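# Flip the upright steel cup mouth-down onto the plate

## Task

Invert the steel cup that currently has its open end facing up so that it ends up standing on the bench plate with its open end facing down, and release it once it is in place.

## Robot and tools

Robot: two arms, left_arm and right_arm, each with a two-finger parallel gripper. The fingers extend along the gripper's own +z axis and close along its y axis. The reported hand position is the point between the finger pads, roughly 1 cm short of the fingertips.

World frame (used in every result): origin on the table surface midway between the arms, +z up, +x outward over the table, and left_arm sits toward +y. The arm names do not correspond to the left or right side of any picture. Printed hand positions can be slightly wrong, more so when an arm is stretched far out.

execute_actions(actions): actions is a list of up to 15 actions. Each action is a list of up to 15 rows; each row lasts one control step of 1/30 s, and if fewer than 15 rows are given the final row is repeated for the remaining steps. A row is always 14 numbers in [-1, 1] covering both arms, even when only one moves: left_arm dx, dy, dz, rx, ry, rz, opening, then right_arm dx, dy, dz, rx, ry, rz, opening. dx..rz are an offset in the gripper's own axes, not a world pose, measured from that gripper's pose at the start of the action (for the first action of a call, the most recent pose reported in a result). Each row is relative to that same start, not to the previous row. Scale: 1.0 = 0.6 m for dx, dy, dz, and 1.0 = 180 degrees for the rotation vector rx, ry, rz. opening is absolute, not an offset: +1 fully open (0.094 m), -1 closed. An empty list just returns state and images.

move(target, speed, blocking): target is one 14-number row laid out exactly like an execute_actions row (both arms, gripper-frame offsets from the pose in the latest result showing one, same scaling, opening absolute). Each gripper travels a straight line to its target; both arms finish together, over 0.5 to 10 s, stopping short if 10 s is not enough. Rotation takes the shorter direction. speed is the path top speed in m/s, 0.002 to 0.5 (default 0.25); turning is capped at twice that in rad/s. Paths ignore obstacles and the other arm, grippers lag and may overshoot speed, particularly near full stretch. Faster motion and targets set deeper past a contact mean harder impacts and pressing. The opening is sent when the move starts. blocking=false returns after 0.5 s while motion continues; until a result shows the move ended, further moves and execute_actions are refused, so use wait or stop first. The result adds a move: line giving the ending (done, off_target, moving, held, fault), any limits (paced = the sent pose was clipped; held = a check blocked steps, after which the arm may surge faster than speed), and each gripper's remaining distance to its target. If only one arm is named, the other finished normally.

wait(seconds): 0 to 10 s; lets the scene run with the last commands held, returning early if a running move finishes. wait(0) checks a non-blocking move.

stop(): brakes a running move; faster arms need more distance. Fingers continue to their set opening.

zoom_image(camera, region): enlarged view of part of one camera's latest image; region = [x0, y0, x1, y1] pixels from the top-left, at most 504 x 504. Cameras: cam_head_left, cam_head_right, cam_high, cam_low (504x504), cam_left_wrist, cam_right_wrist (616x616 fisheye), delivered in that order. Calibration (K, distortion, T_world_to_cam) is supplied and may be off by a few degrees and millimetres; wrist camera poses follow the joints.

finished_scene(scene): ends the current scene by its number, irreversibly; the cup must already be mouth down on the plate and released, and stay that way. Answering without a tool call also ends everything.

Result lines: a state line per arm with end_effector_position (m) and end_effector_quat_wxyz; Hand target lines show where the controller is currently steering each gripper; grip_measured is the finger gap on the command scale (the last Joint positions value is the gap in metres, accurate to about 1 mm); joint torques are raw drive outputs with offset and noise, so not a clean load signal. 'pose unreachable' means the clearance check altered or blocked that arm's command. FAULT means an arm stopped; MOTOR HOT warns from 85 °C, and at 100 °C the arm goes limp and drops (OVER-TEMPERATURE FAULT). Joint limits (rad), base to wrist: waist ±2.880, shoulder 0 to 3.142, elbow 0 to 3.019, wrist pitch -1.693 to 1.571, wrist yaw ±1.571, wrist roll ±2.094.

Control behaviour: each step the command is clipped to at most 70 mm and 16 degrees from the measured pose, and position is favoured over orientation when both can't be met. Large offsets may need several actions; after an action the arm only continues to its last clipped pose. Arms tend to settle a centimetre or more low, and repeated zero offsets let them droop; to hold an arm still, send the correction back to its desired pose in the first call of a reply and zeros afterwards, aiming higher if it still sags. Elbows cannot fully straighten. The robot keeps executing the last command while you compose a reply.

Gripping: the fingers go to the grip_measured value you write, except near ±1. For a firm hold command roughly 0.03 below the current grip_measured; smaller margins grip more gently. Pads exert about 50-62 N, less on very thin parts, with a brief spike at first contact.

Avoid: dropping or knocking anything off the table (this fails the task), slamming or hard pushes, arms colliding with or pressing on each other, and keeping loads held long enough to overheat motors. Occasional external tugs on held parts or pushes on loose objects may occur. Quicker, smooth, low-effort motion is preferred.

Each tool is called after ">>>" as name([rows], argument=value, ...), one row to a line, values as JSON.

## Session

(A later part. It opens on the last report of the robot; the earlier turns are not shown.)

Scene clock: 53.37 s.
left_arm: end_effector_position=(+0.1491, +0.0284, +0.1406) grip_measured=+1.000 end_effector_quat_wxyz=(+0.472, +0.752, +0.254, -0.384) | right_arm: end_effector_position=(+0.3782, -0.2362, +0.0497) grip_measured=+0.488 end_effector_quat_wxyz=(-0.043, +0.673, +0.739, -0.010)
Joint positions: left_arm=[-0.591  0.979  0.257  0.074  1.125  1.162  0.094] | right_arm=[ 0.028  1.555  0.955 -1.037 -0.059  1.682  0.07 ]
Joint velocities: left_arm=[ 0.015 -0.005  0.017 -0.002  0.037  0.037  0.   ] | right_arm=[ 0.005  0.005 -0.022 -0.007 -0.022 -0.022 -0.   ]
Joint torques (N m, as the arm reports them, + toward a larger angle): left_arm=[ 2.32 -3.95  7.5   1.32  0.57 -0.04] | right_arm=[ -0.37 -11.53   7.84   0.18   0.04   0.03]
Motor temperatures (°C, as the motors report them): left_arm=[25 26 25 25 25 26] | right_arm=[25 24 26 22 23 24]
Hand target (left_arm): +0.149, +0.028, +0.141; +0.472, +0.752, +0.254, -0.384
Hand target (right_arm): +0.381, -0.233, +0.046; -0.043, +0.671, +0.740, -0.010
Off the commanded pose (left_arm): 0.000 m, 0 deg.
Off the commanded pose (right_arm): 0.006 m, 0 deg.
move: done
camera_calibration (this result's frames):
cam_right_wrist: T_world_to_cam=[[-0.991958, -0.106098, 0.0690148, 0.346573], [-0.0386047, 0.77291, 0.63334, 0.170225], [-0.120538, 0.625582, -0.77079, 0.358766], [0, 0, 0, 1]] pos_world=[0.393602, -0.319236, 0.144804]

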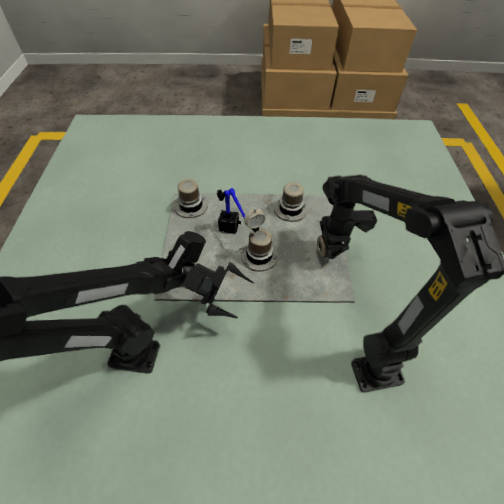

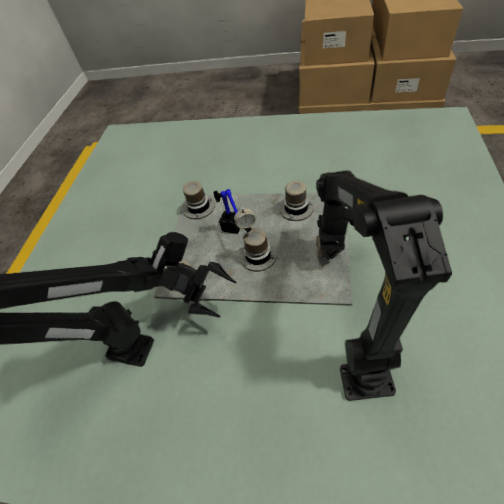

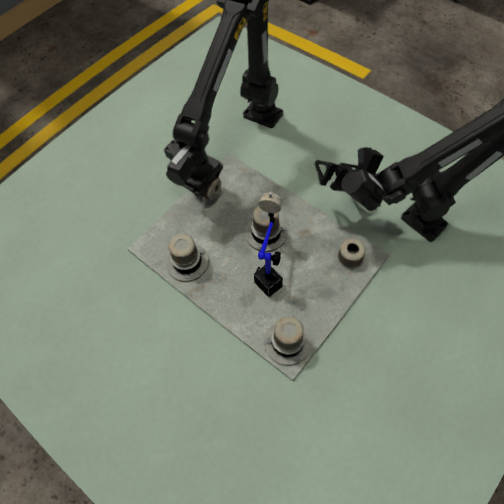

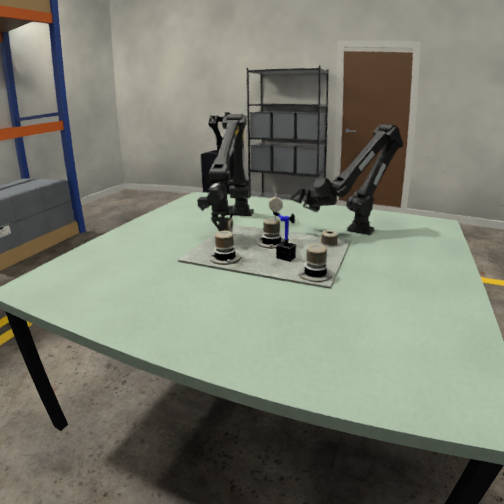

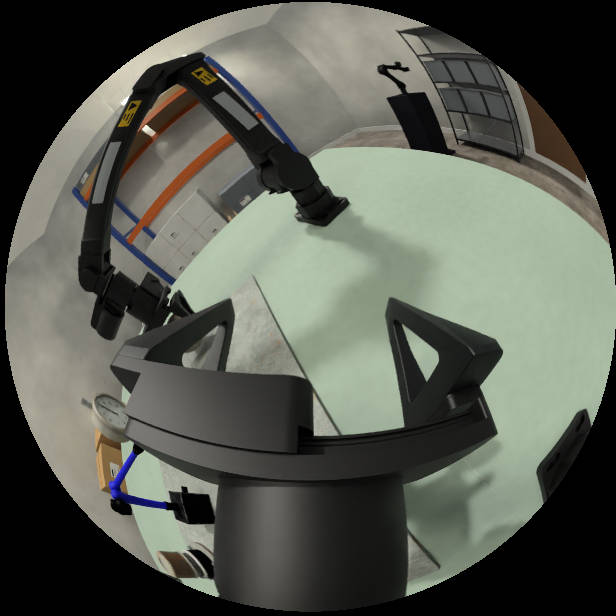

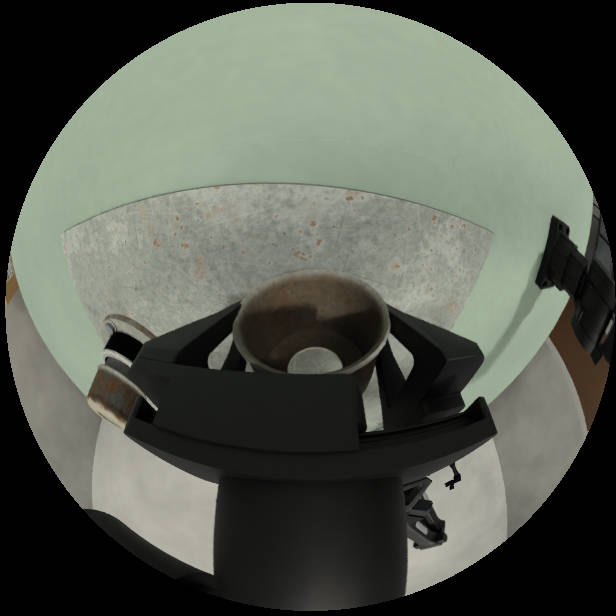

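A little lower, release, lift, and turn.

>>> move(target=[0,0,0,0,0,0,1,0,0,0.018,0,0,0,0.44], speed=0.03)

>>> move(target=[0,0,0,0,0,0,1,0,0,0,0,0,0,1])

>>> move(target=[0,0,0,0,0,0,1,0.03,0,-0.14,0,0,0,1])

>>> move(target=[0,0,0,0,0,0,1,0,0,0,0,0,-0.97,1], speed=0.5)

Scene clock: 57.63 s.
left_arm: end_effector_position=(+0.1491, +0.0284, +0.1406) grip_measured=+1.000 end_effector_quat_wxyz=(+0.472, +0.752, +0.254, -0.384) | right_arm: end_effector_position=(+0.3744, -0.2370, +0.0433) grip_measured=+0.488 end_effector_quat_wxyz=(-0.043, +0.673, +0.739, -0.009)
Joint positions: left_arm=[-0.591  0.979  0.257  0.074  1.125  1.162  0.094] | right_arm=[ 0.028  1.555  0.935 -1.015 -0.059  1.682  0.07 ]
Joint velocities: left_arm=[-0.034 -0.005  0.002  0.012  0.022 -0.081  0.   ] | right_arm=[-0.005 -0.015 -0.002 -0.002 -0.007 -0.022 -0.001]
Joint torques (N m, as the arm reports them, + toward a larger angle): left_arm=[ 2.32 -3.94  7.52  1.33  0.57 -0.04] | right_arm=[ -0.74 -11.38   7.62   0.18   0.05   0.01]
Motor temperatures (°C, as the motors report them): left_arm=[25 26 25 25 25 26] | right_arm=[25 25 26 22 23 24]
Hand target (left_arm): +0.149, +0.028, +0.141; +0.472, +0.752, +0.254, -0.384
Hand target (right_arm): +0.377, -0.236, +0.039; -0.043, +0.673, +0.739, -0.010
Off the commanded pose (left_arm): 0.000 m, 0 deg.
Off the commanded pose (right_arm): 0.005 m, 0 deg.
move: done
camera_calibration (this result's frames):
cam_right_wrist: T_world_to_cam=[[-0.99211, -0.10613, 0.0667427, 0.343327], [-0.0400238, 0.772613, 0.633615, 0.175174], [-0.118812, 0.625944, -0.770764, 0.353336], [0, 0, 0, 1]] pos_world=[0.38961, -0.320073, 0.138431]

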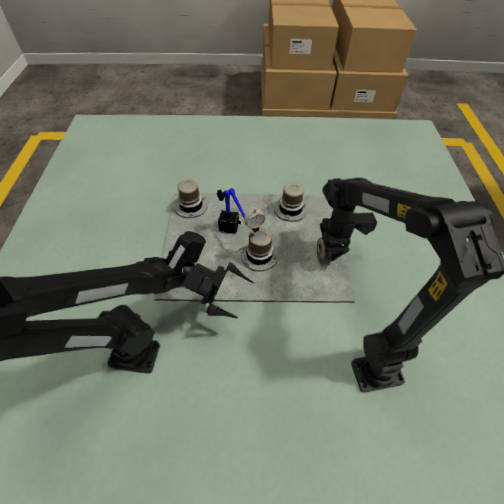

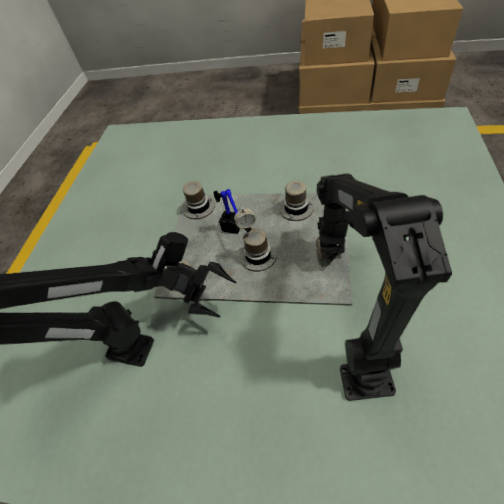

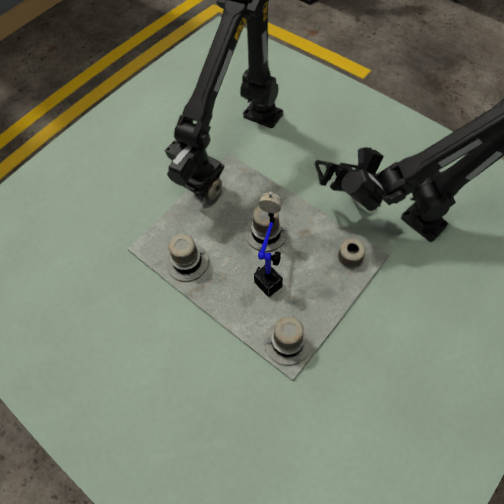

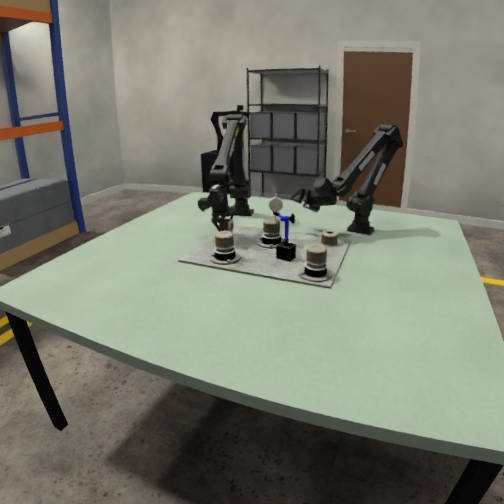

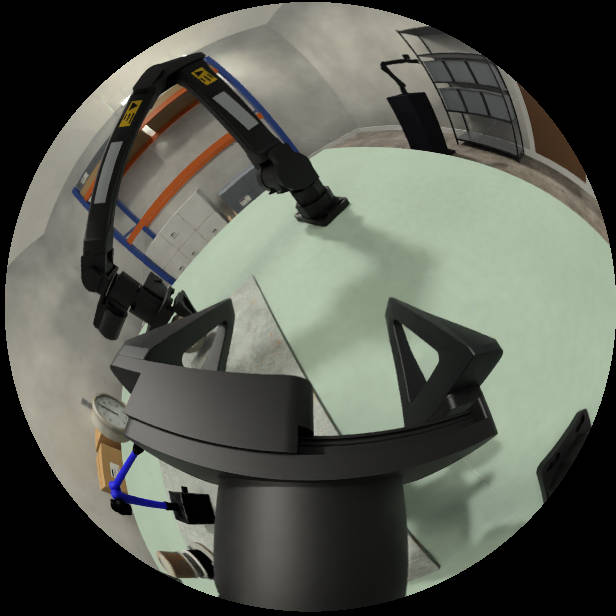

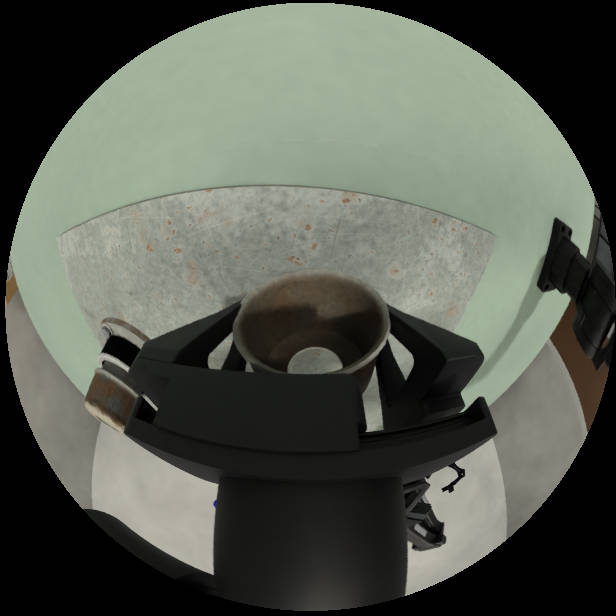

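Scene clock: 58.13 s.
left_arm: end_effector_position=(+0.1491, +0.0284, +0.1406) grip_measured=+1.000 end_effector_quat_wxyz=(+0.472, +0.752, +0.254, -0.384) | right_arm: end_effector_position=(+0.3744, -0.2370, +0.0433) grip_measured=+1.000 end_effector_quat_wxyz=(-0.043, +0.673, +0.739, -0.009)
Joint positions: left_arm=[-0.591  0.979  0.257  0.074  1.125  1.162  0.094] | right_arm=[ 0.028  1.555  0.935 -1.015 -0.059  1.682  0.094]
Joint velocities: left_arm=[-0.005  0.005  0.022 -0.032  0.051  0.037  0.   ] | right_arm=[-0.005  0.005 -0.012 -0.007  0.007 -0.037  0.   ]
Joint torques (N m, as the arm reports them, + toward a larger angle): left_arm=[ 2.29 -3.99  7.51  1.34  0.57 -0.04] | right_arm=[ -0.92 -12.77   7.27  -0.15   0.05   0.  ]
Motor temperatures (°C, as the motors report them): left_arm=[25 26 25 25 25 26] | right_arm=[25 25 26 22 23 24]
Hand target (left_arm): +0.149, +0.028, +0.141; +0.472, +0.752, +0.254, -0.384
Hand target (right_arm): +0.375, -0.237, +0.043; -0.043, +0.673, +0.739, -0.008
Off the commanded pose (left_arm): 0.000 m, 0 deg.
Off the commanded pose (right_arm): 0.000 m, 0 deg.
move: done
camera_calibration (this result's frames):
cam_right_wrist: T_world_to_cam=[[-0.99211, -0.10613, 0.0667427, 0.343327], [-0.0400238, 0.772613, 0.633615, 0.175174], [-0.118812, 0.625944, -0.770764, 0.353336], [0, 0, 0, 1]] pos_world=[0.38961, -0.320073, 0.138431]

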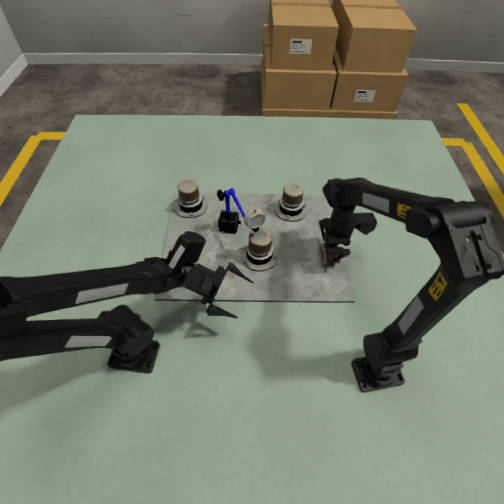

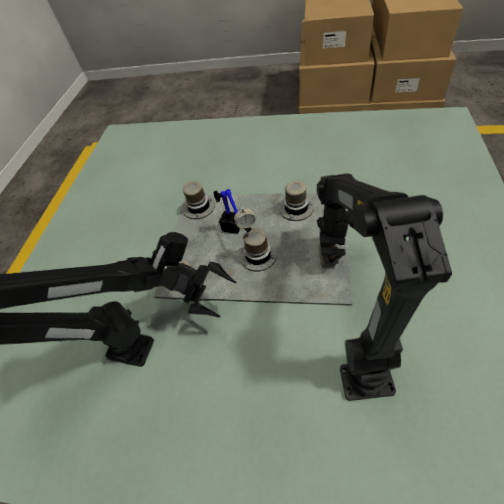

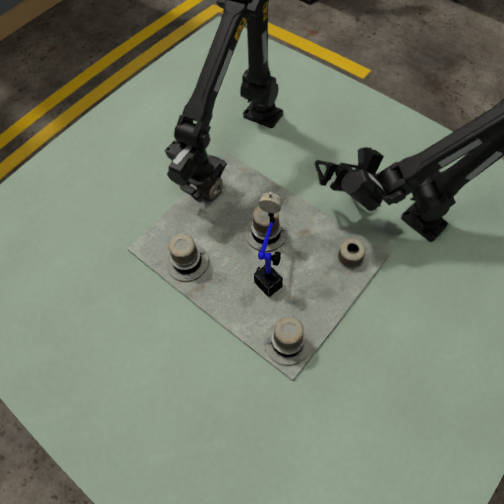

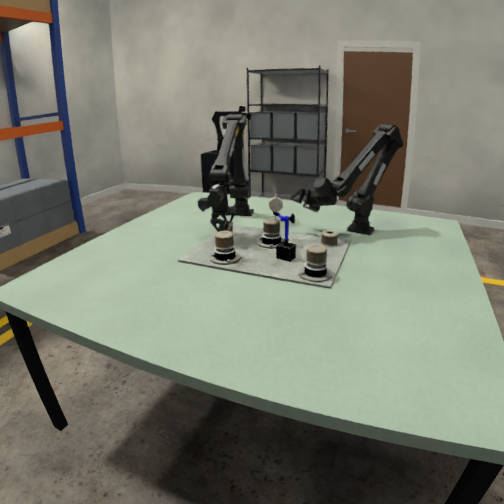

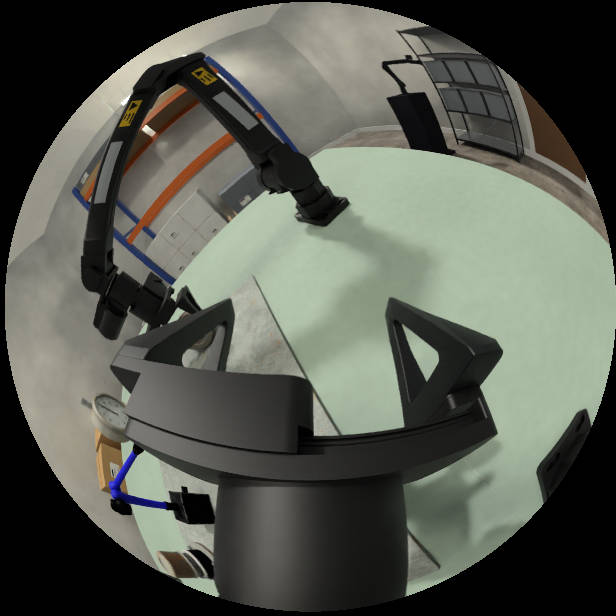

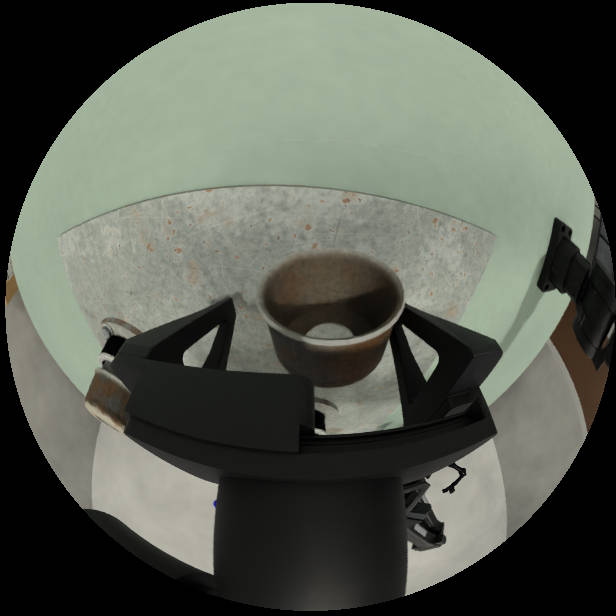

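Scene clock: 58.97 s.
left_arm: end_effector_position=(+0.1491, +0.0284, +0.1406) grip_measured=+1.000 end_effector_quat_wxyz=(+0.472, +0.752, +0.254, -0.384) | right_arm: end_effector_position=(+0.3715, -0.2269, +0.1195) grip_measured=+1.000 end_effector_quat_wxyz=(-0.046, +0.668, +0.742, -0.014)
Joint positions: left_arm=[-0.591  0.979  0.257  0.074  1.125  1.162  0.094] | right_arm=[ 0.055  1.456  1.052 -1.243 -0.06   1.697  0.094]
Joint velocities: left_arm=[-0.015 -0.015 -0.022  0.002 -0.022 -0.007  0.   ] | right_arm=[ 0.005 -0.005 -0.007 -0.017 -0.007 -0.007  0.   ]
Joint torques (N m, as the arm reports them, + toward a larger angle): left_arm=[ 2.31 -3.94  7.52  1.33  0.57 -0.05] | right_arm=[ -0.53 -12.3   10.19  -0.59   0.01   0.13]
Motor temperatures (°C, as the motors report them): left_arm=[25 26 25 25 25 26] | right_arm=[25 25 26 22 23 24]
Hand target (left_arm): +0.149, +0.028, +0.141; +0.472, +0.752, +0.254, -0.384
Hand target (right_arm): +0.379, -0.223, +0.128; -0.042, +0.673, +0.739, -0.008
Off the commanded pose (left_arm): 0.000 m, 0 deg.
Off the commanded pose (right_arm): 0.012 m, 1 deg.
move: off_target (right_arm)
camera_calibration (this result's frames):
cam_right_wrist: T_world_to_cam=[[-0.989852, -0.117627, 0.0797293, 0.331356], [-0.0411166, 0.774153, 0.631661, 0.119908], [-0.136023, 0.621973, -0.771134, 0.410949], [0, 0, 0, 1]] pos_world=[0.388822, -0.30945, 0.214736]

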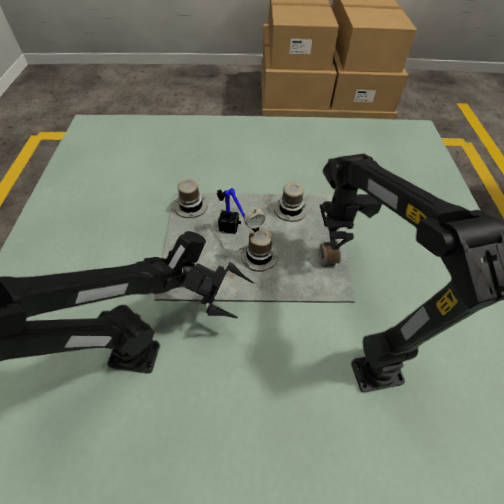

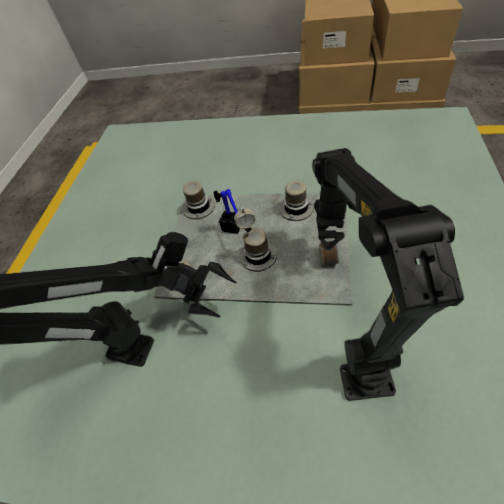

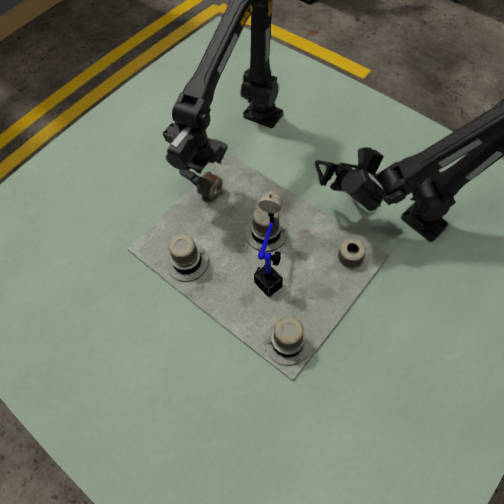

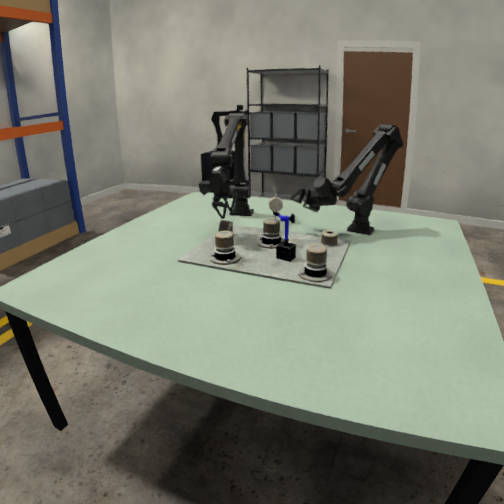

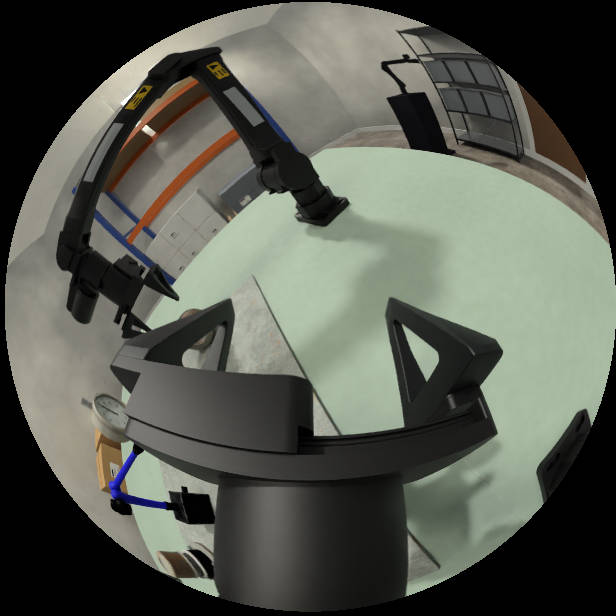

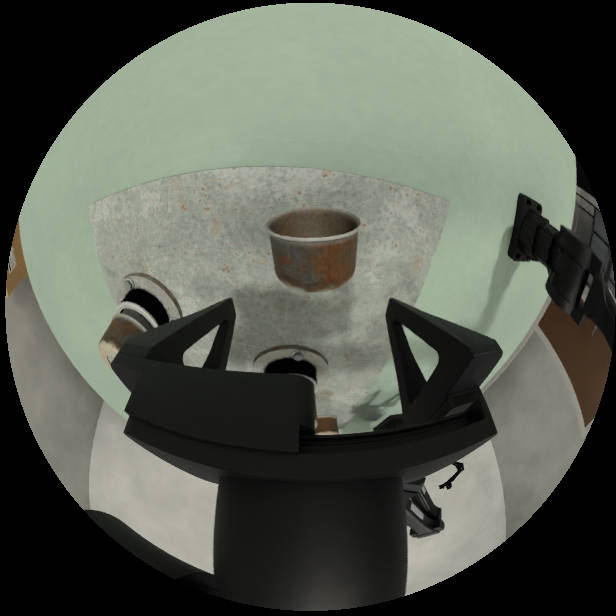

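Scene clock: 62.77 s.
left_arm: end_effector_position=(+0.1491, +0.0284, +0.1406) grip_measured=+1.000 end_effector_quat_wxyz=(+0.472, +0.752, +0.254, -0.384) | right_arm: end_effector_position=(+0.3714, -0.2273, +0.1194) grip_measured=+1.000 end_effector_quat_wxyz=(-0.018, -0.704, +0.709, +0.044)
Joint positions: left_arm=[-0.591  0.979  0.257  0.074  1.125  1.162  0.094] | right_arm=[ 0.055  1.456  1.052 -1.243 -0.057 -1.332  0.094]
Joint velocities: left_arm=[-0.005 -0.015  0.022 -0.022  0.022  0.007  0.   ] | right_arm=[-0.005 -0.005 -0.007 -0.002  0.007 -0.051  0.   ]
Joint torques (N m, as the arm reports them, + toward a larger angle): left_arm=[ 2.31 -3.97  7.51  1.33  0.57 -0.04] | right_arm=[ -0.87 -12.29   8.2   -0.12  -0.26  -0.17]
Motor temperatures (°C, as the motors report them): left_arm=[25 26 26 25 25 26] | right_arm=[25 25 26 22 23 24]
Hand target (left_arm): +0.149, +0.028, +0.141; +0.472, +0.752, +0.254, -0.384
Hand target (right_arm): +0.371, -0.227, +0.120; +0.016, +0.710, -0.702, -0.045
Off the commanded pose (left_arm): 0.000 m, 0 deg.
Off the commanded pose (right_arm): 0.000 m, 1 deg.
move: done
camera_calibration (this result's frames):
cam_right_wrist: T_world_to_cam=[[0.995926, 0.0054971, -0.0900061, -0.358013], [0.0551771, -0.826617, 0.560054, -0.270797], [-0.0713219, -0.562738, -0.823553, 0.123991], [0, 0, 0, 1]] pos_world=[0.380339, -0.152103, 0.22155]

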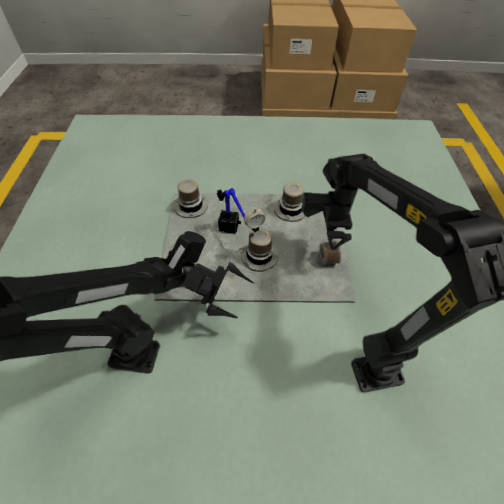

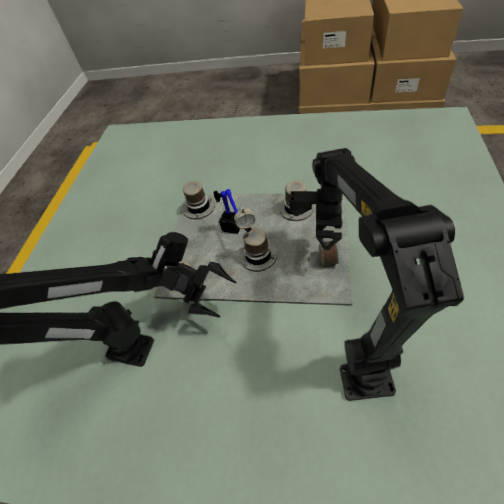

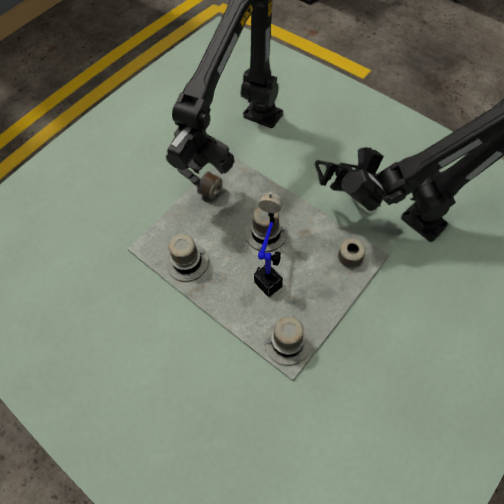

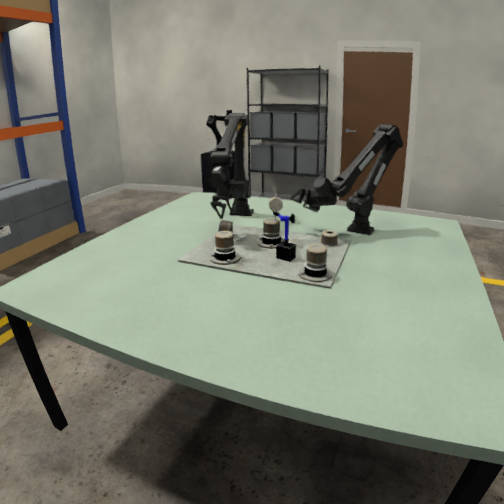

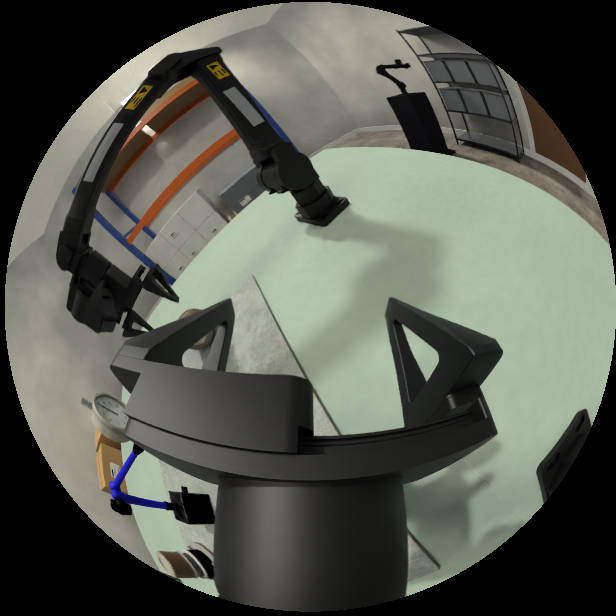

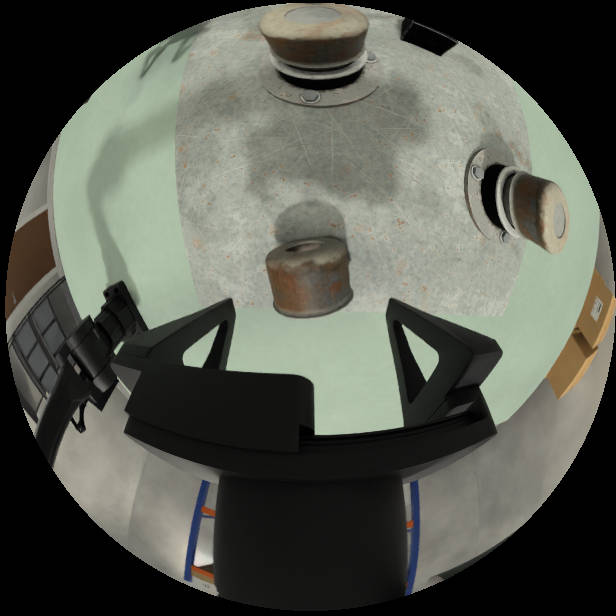

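>>> move(target=[0,0,0,0,0,0,1,0.01,-0.006,0.14,0,0,-0.03,1], speed=0.1)

>>> move(target=[0,0,0,0,0,0,1,0,0,0,0,0,0,0.38])

Scene clock: 68.83 s.
left_arm: end_effector_position=(+0.1491, +0.0284, +0.1406) grip_measured=+1.000 end_effector_quat_wxyz=(+0.472, +0.752, +0.254, -0.384) | right_arm: end_effector_position=(+0.3659, -0.2287, +0.0423) grip_measured=+1.000 end_effector_quat_wxyz=(-0.012, -0.732, +0.680, +0.043)
Joint positions: left_arm=[-0.591  0.979  0.257  0.074  1.125  1.162  0.094] | right_arm=[ 0.055  1.544  0.919 -1.014 -0.057 -1.412  0.094]
Joint velocities: left_arm=[-0.005 -0.005  0.002 -0.017 -0.007 -0.051  0.   ] | right_arm=[-0.005 -0.005 -0.007 -0.007  0.11  -0.066  0.   ]
Joint torques (N m, as the arm reports them, + toward a larger angle): left_arm=[ 2.32 -3.94  7.52  1.32  0.57 -0.04] | right_arm=[ -1.2  -10.85   7.34   0.29  -0.16  -0.15]
Motor temperatures (°C, as the motors report them): left_arm=[25 26 26 25 25 26] | right_arm=[25 25 26 22 23 24]
Hand target (left_arm): +0.149, +0.028, +0.141; +0.472, +0.752, +0.254, -0.384
Hand target (right_arm): +0.368, -0.230, +0.036; +0.016, +0.736, -0.675, -0.045
Off the commanded pose (left_arm): 0.000 m, 0 deg.
Off the commanded pose (right_arm): 0.007 m, 1 deg.
move: done
camera_calibration (this result's frames):
cam_right_wrist: T_world_to_cam=[[0.993178, 0.0863647, -0.0783432, -0.340418], [0.115392, -0.82459, 0.553837, -0.24973], [-0.0167691, -0.5591, -0.828931, 0.0404878], [0, 0, 0, 1]] pos_world=[0.367592, -0.153888, 0.145202]

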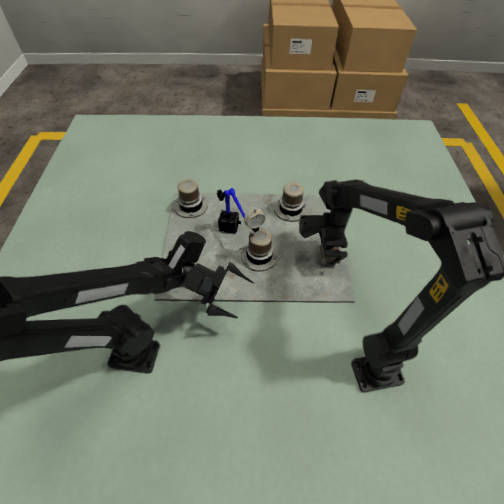

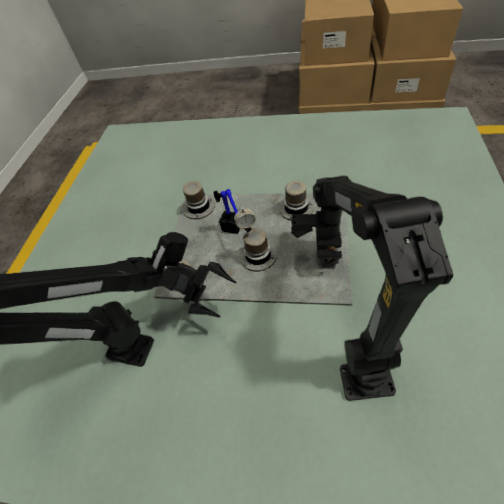

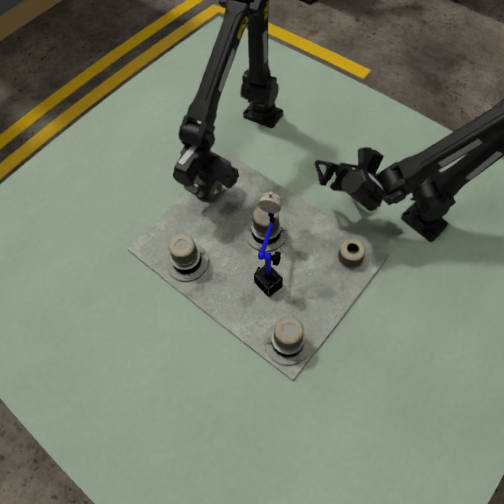

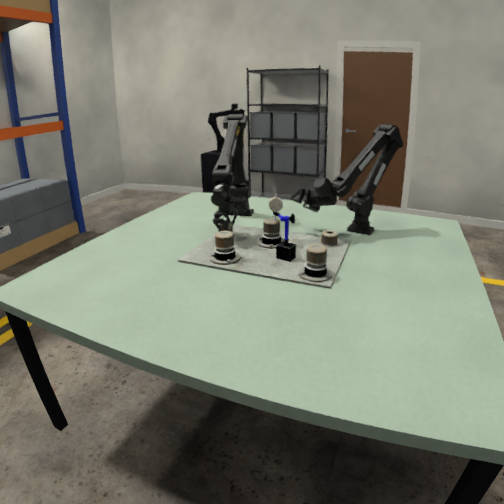

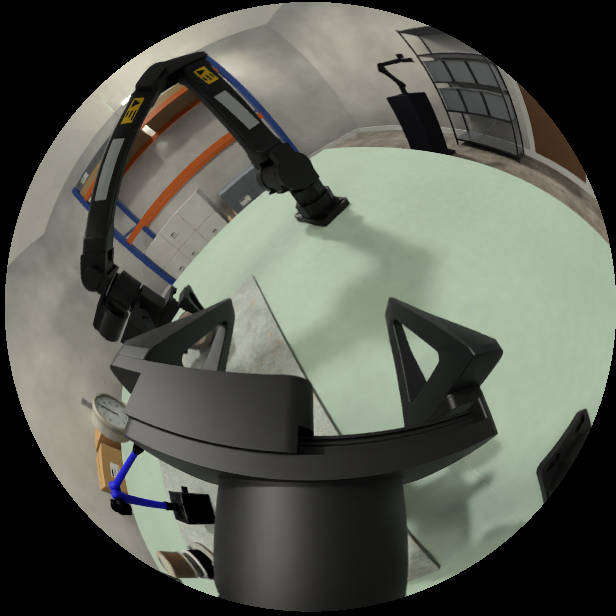

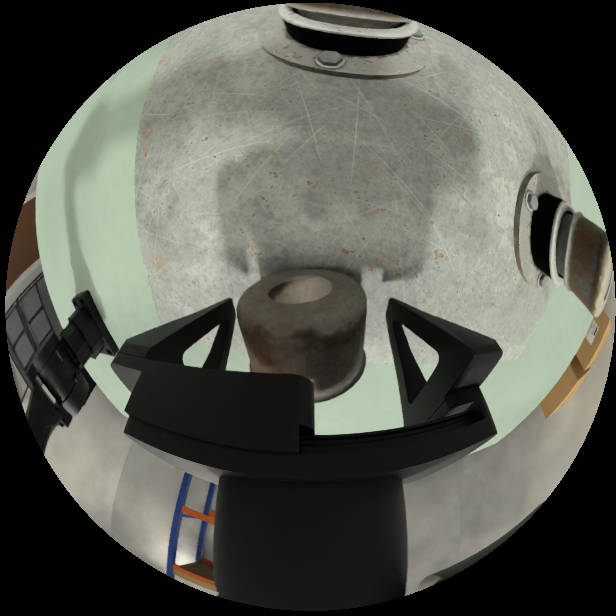

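Scene clock: 69.33 s.
left_arm: end_effector_position=(+0.1491, +0.0284, +0.1406) grip_measured=+1.000 end_effector_quat_wxyz=(+0.472, +0.752, +0.254, -0.384) | right_arm: end_effector_position=(+0.3650, -0.2288, +0.0418) grip_measured=+0.454 end_effector_quat_wxyz=(-0.013, -0.732, +0.680, +0.043)
Joint positions: left_arm=[-0.591  0.979  0.257  0.074  1.125  1.162  0.094] | right_arm=[ 0.055  1.544  0.917 -1.014 -0.058 -1.412  0.068]
Joint velocities: left_arm=[-0.005 -0.024  0.007 -0.007 -0.007  0.066  0.   ] | right_arm=[-0.005 -0.024  0.007 -0.007  0.051  0.007 -0.   ]
Joint torques (N m, as the arm reports them, + toward a larger angle): left_arm=[ 2.34 -3.97  7.51  1.33  0.57 -0.04] | right_arm=[ -0.84 -12.4    7.39  -0.13  -0.14  -0.02]
Motor temperatures (°C, as the motors report them): left_arm=[25 26 26 25 25 26] | right_arm=[25 25 26 22 23 24]
Hand target (left_arm): +0.149, +0.028, +0.141; +0.472, +0.752, +0.254, -0.384
Hand target (right_arm): +0.366, -0.229, +0.042; +0.012, +0.732, -0.680, -0.043
Off the commanded pose (left_arm): 0.000 m, 0 deg.
Off the commanded pose (right_arm): 0.001 m, 0 deg.
move: done
camera_calibration (this result's frames):
cam_right_wrist: T_world_to_cam=[[0.993027, 0.0863328, -0.0802797, -0.339442], [0.116447, -0.824553, 0.553672, -0.249809], [-0.0183948, -0.559159, -0.828856, 0.04051], [0, 0, 0, 1]] pos_world=[0.366909, -0.154024, 0.144639]

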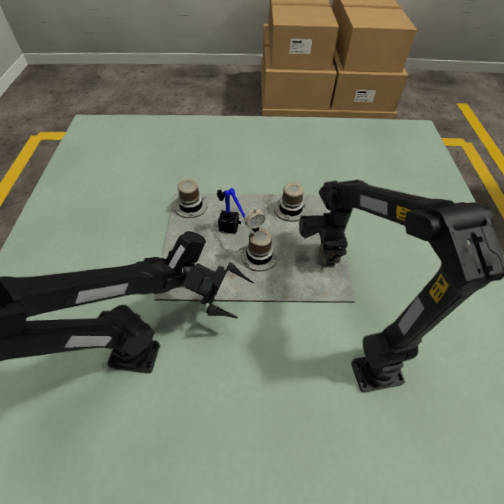

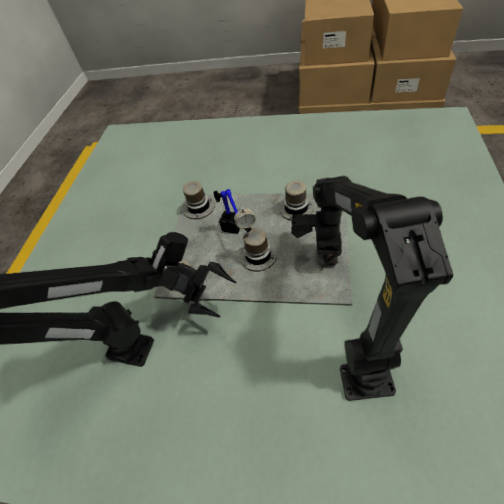

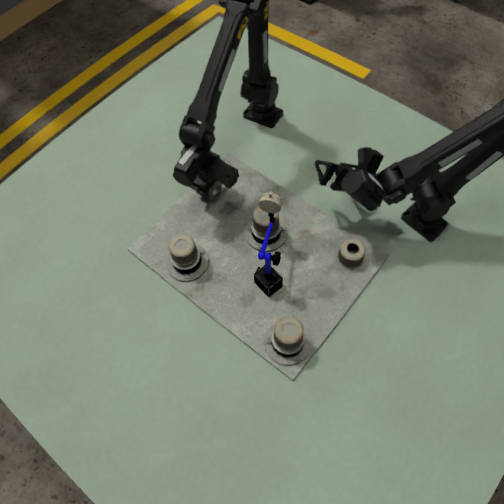

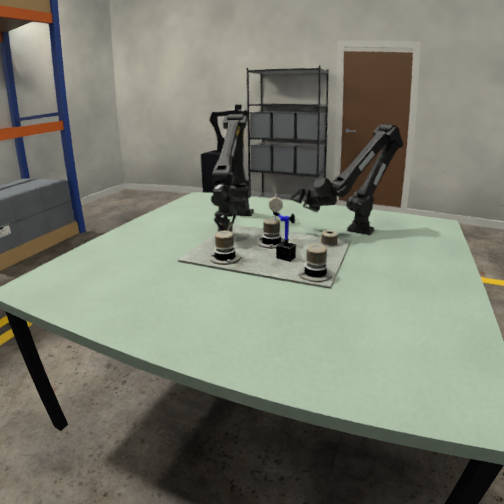

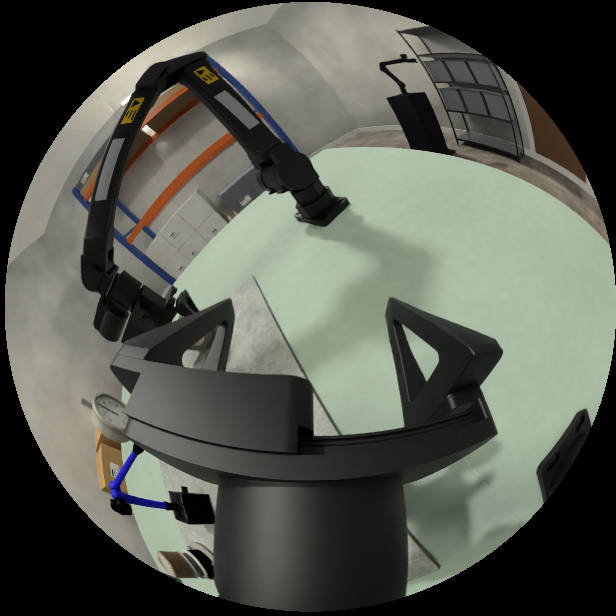

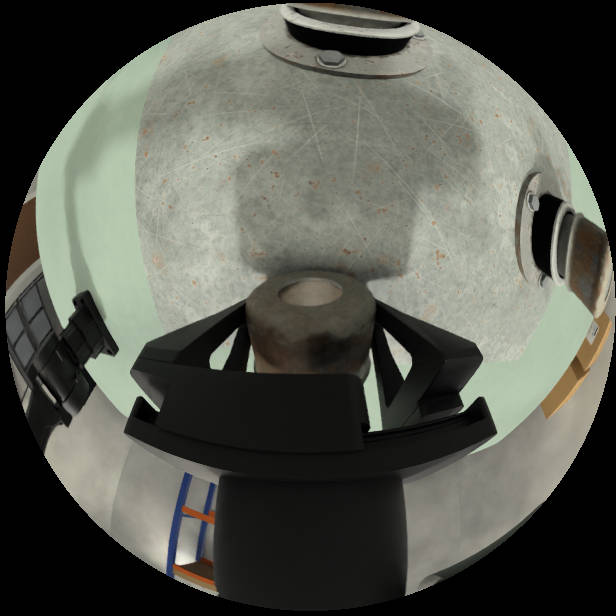

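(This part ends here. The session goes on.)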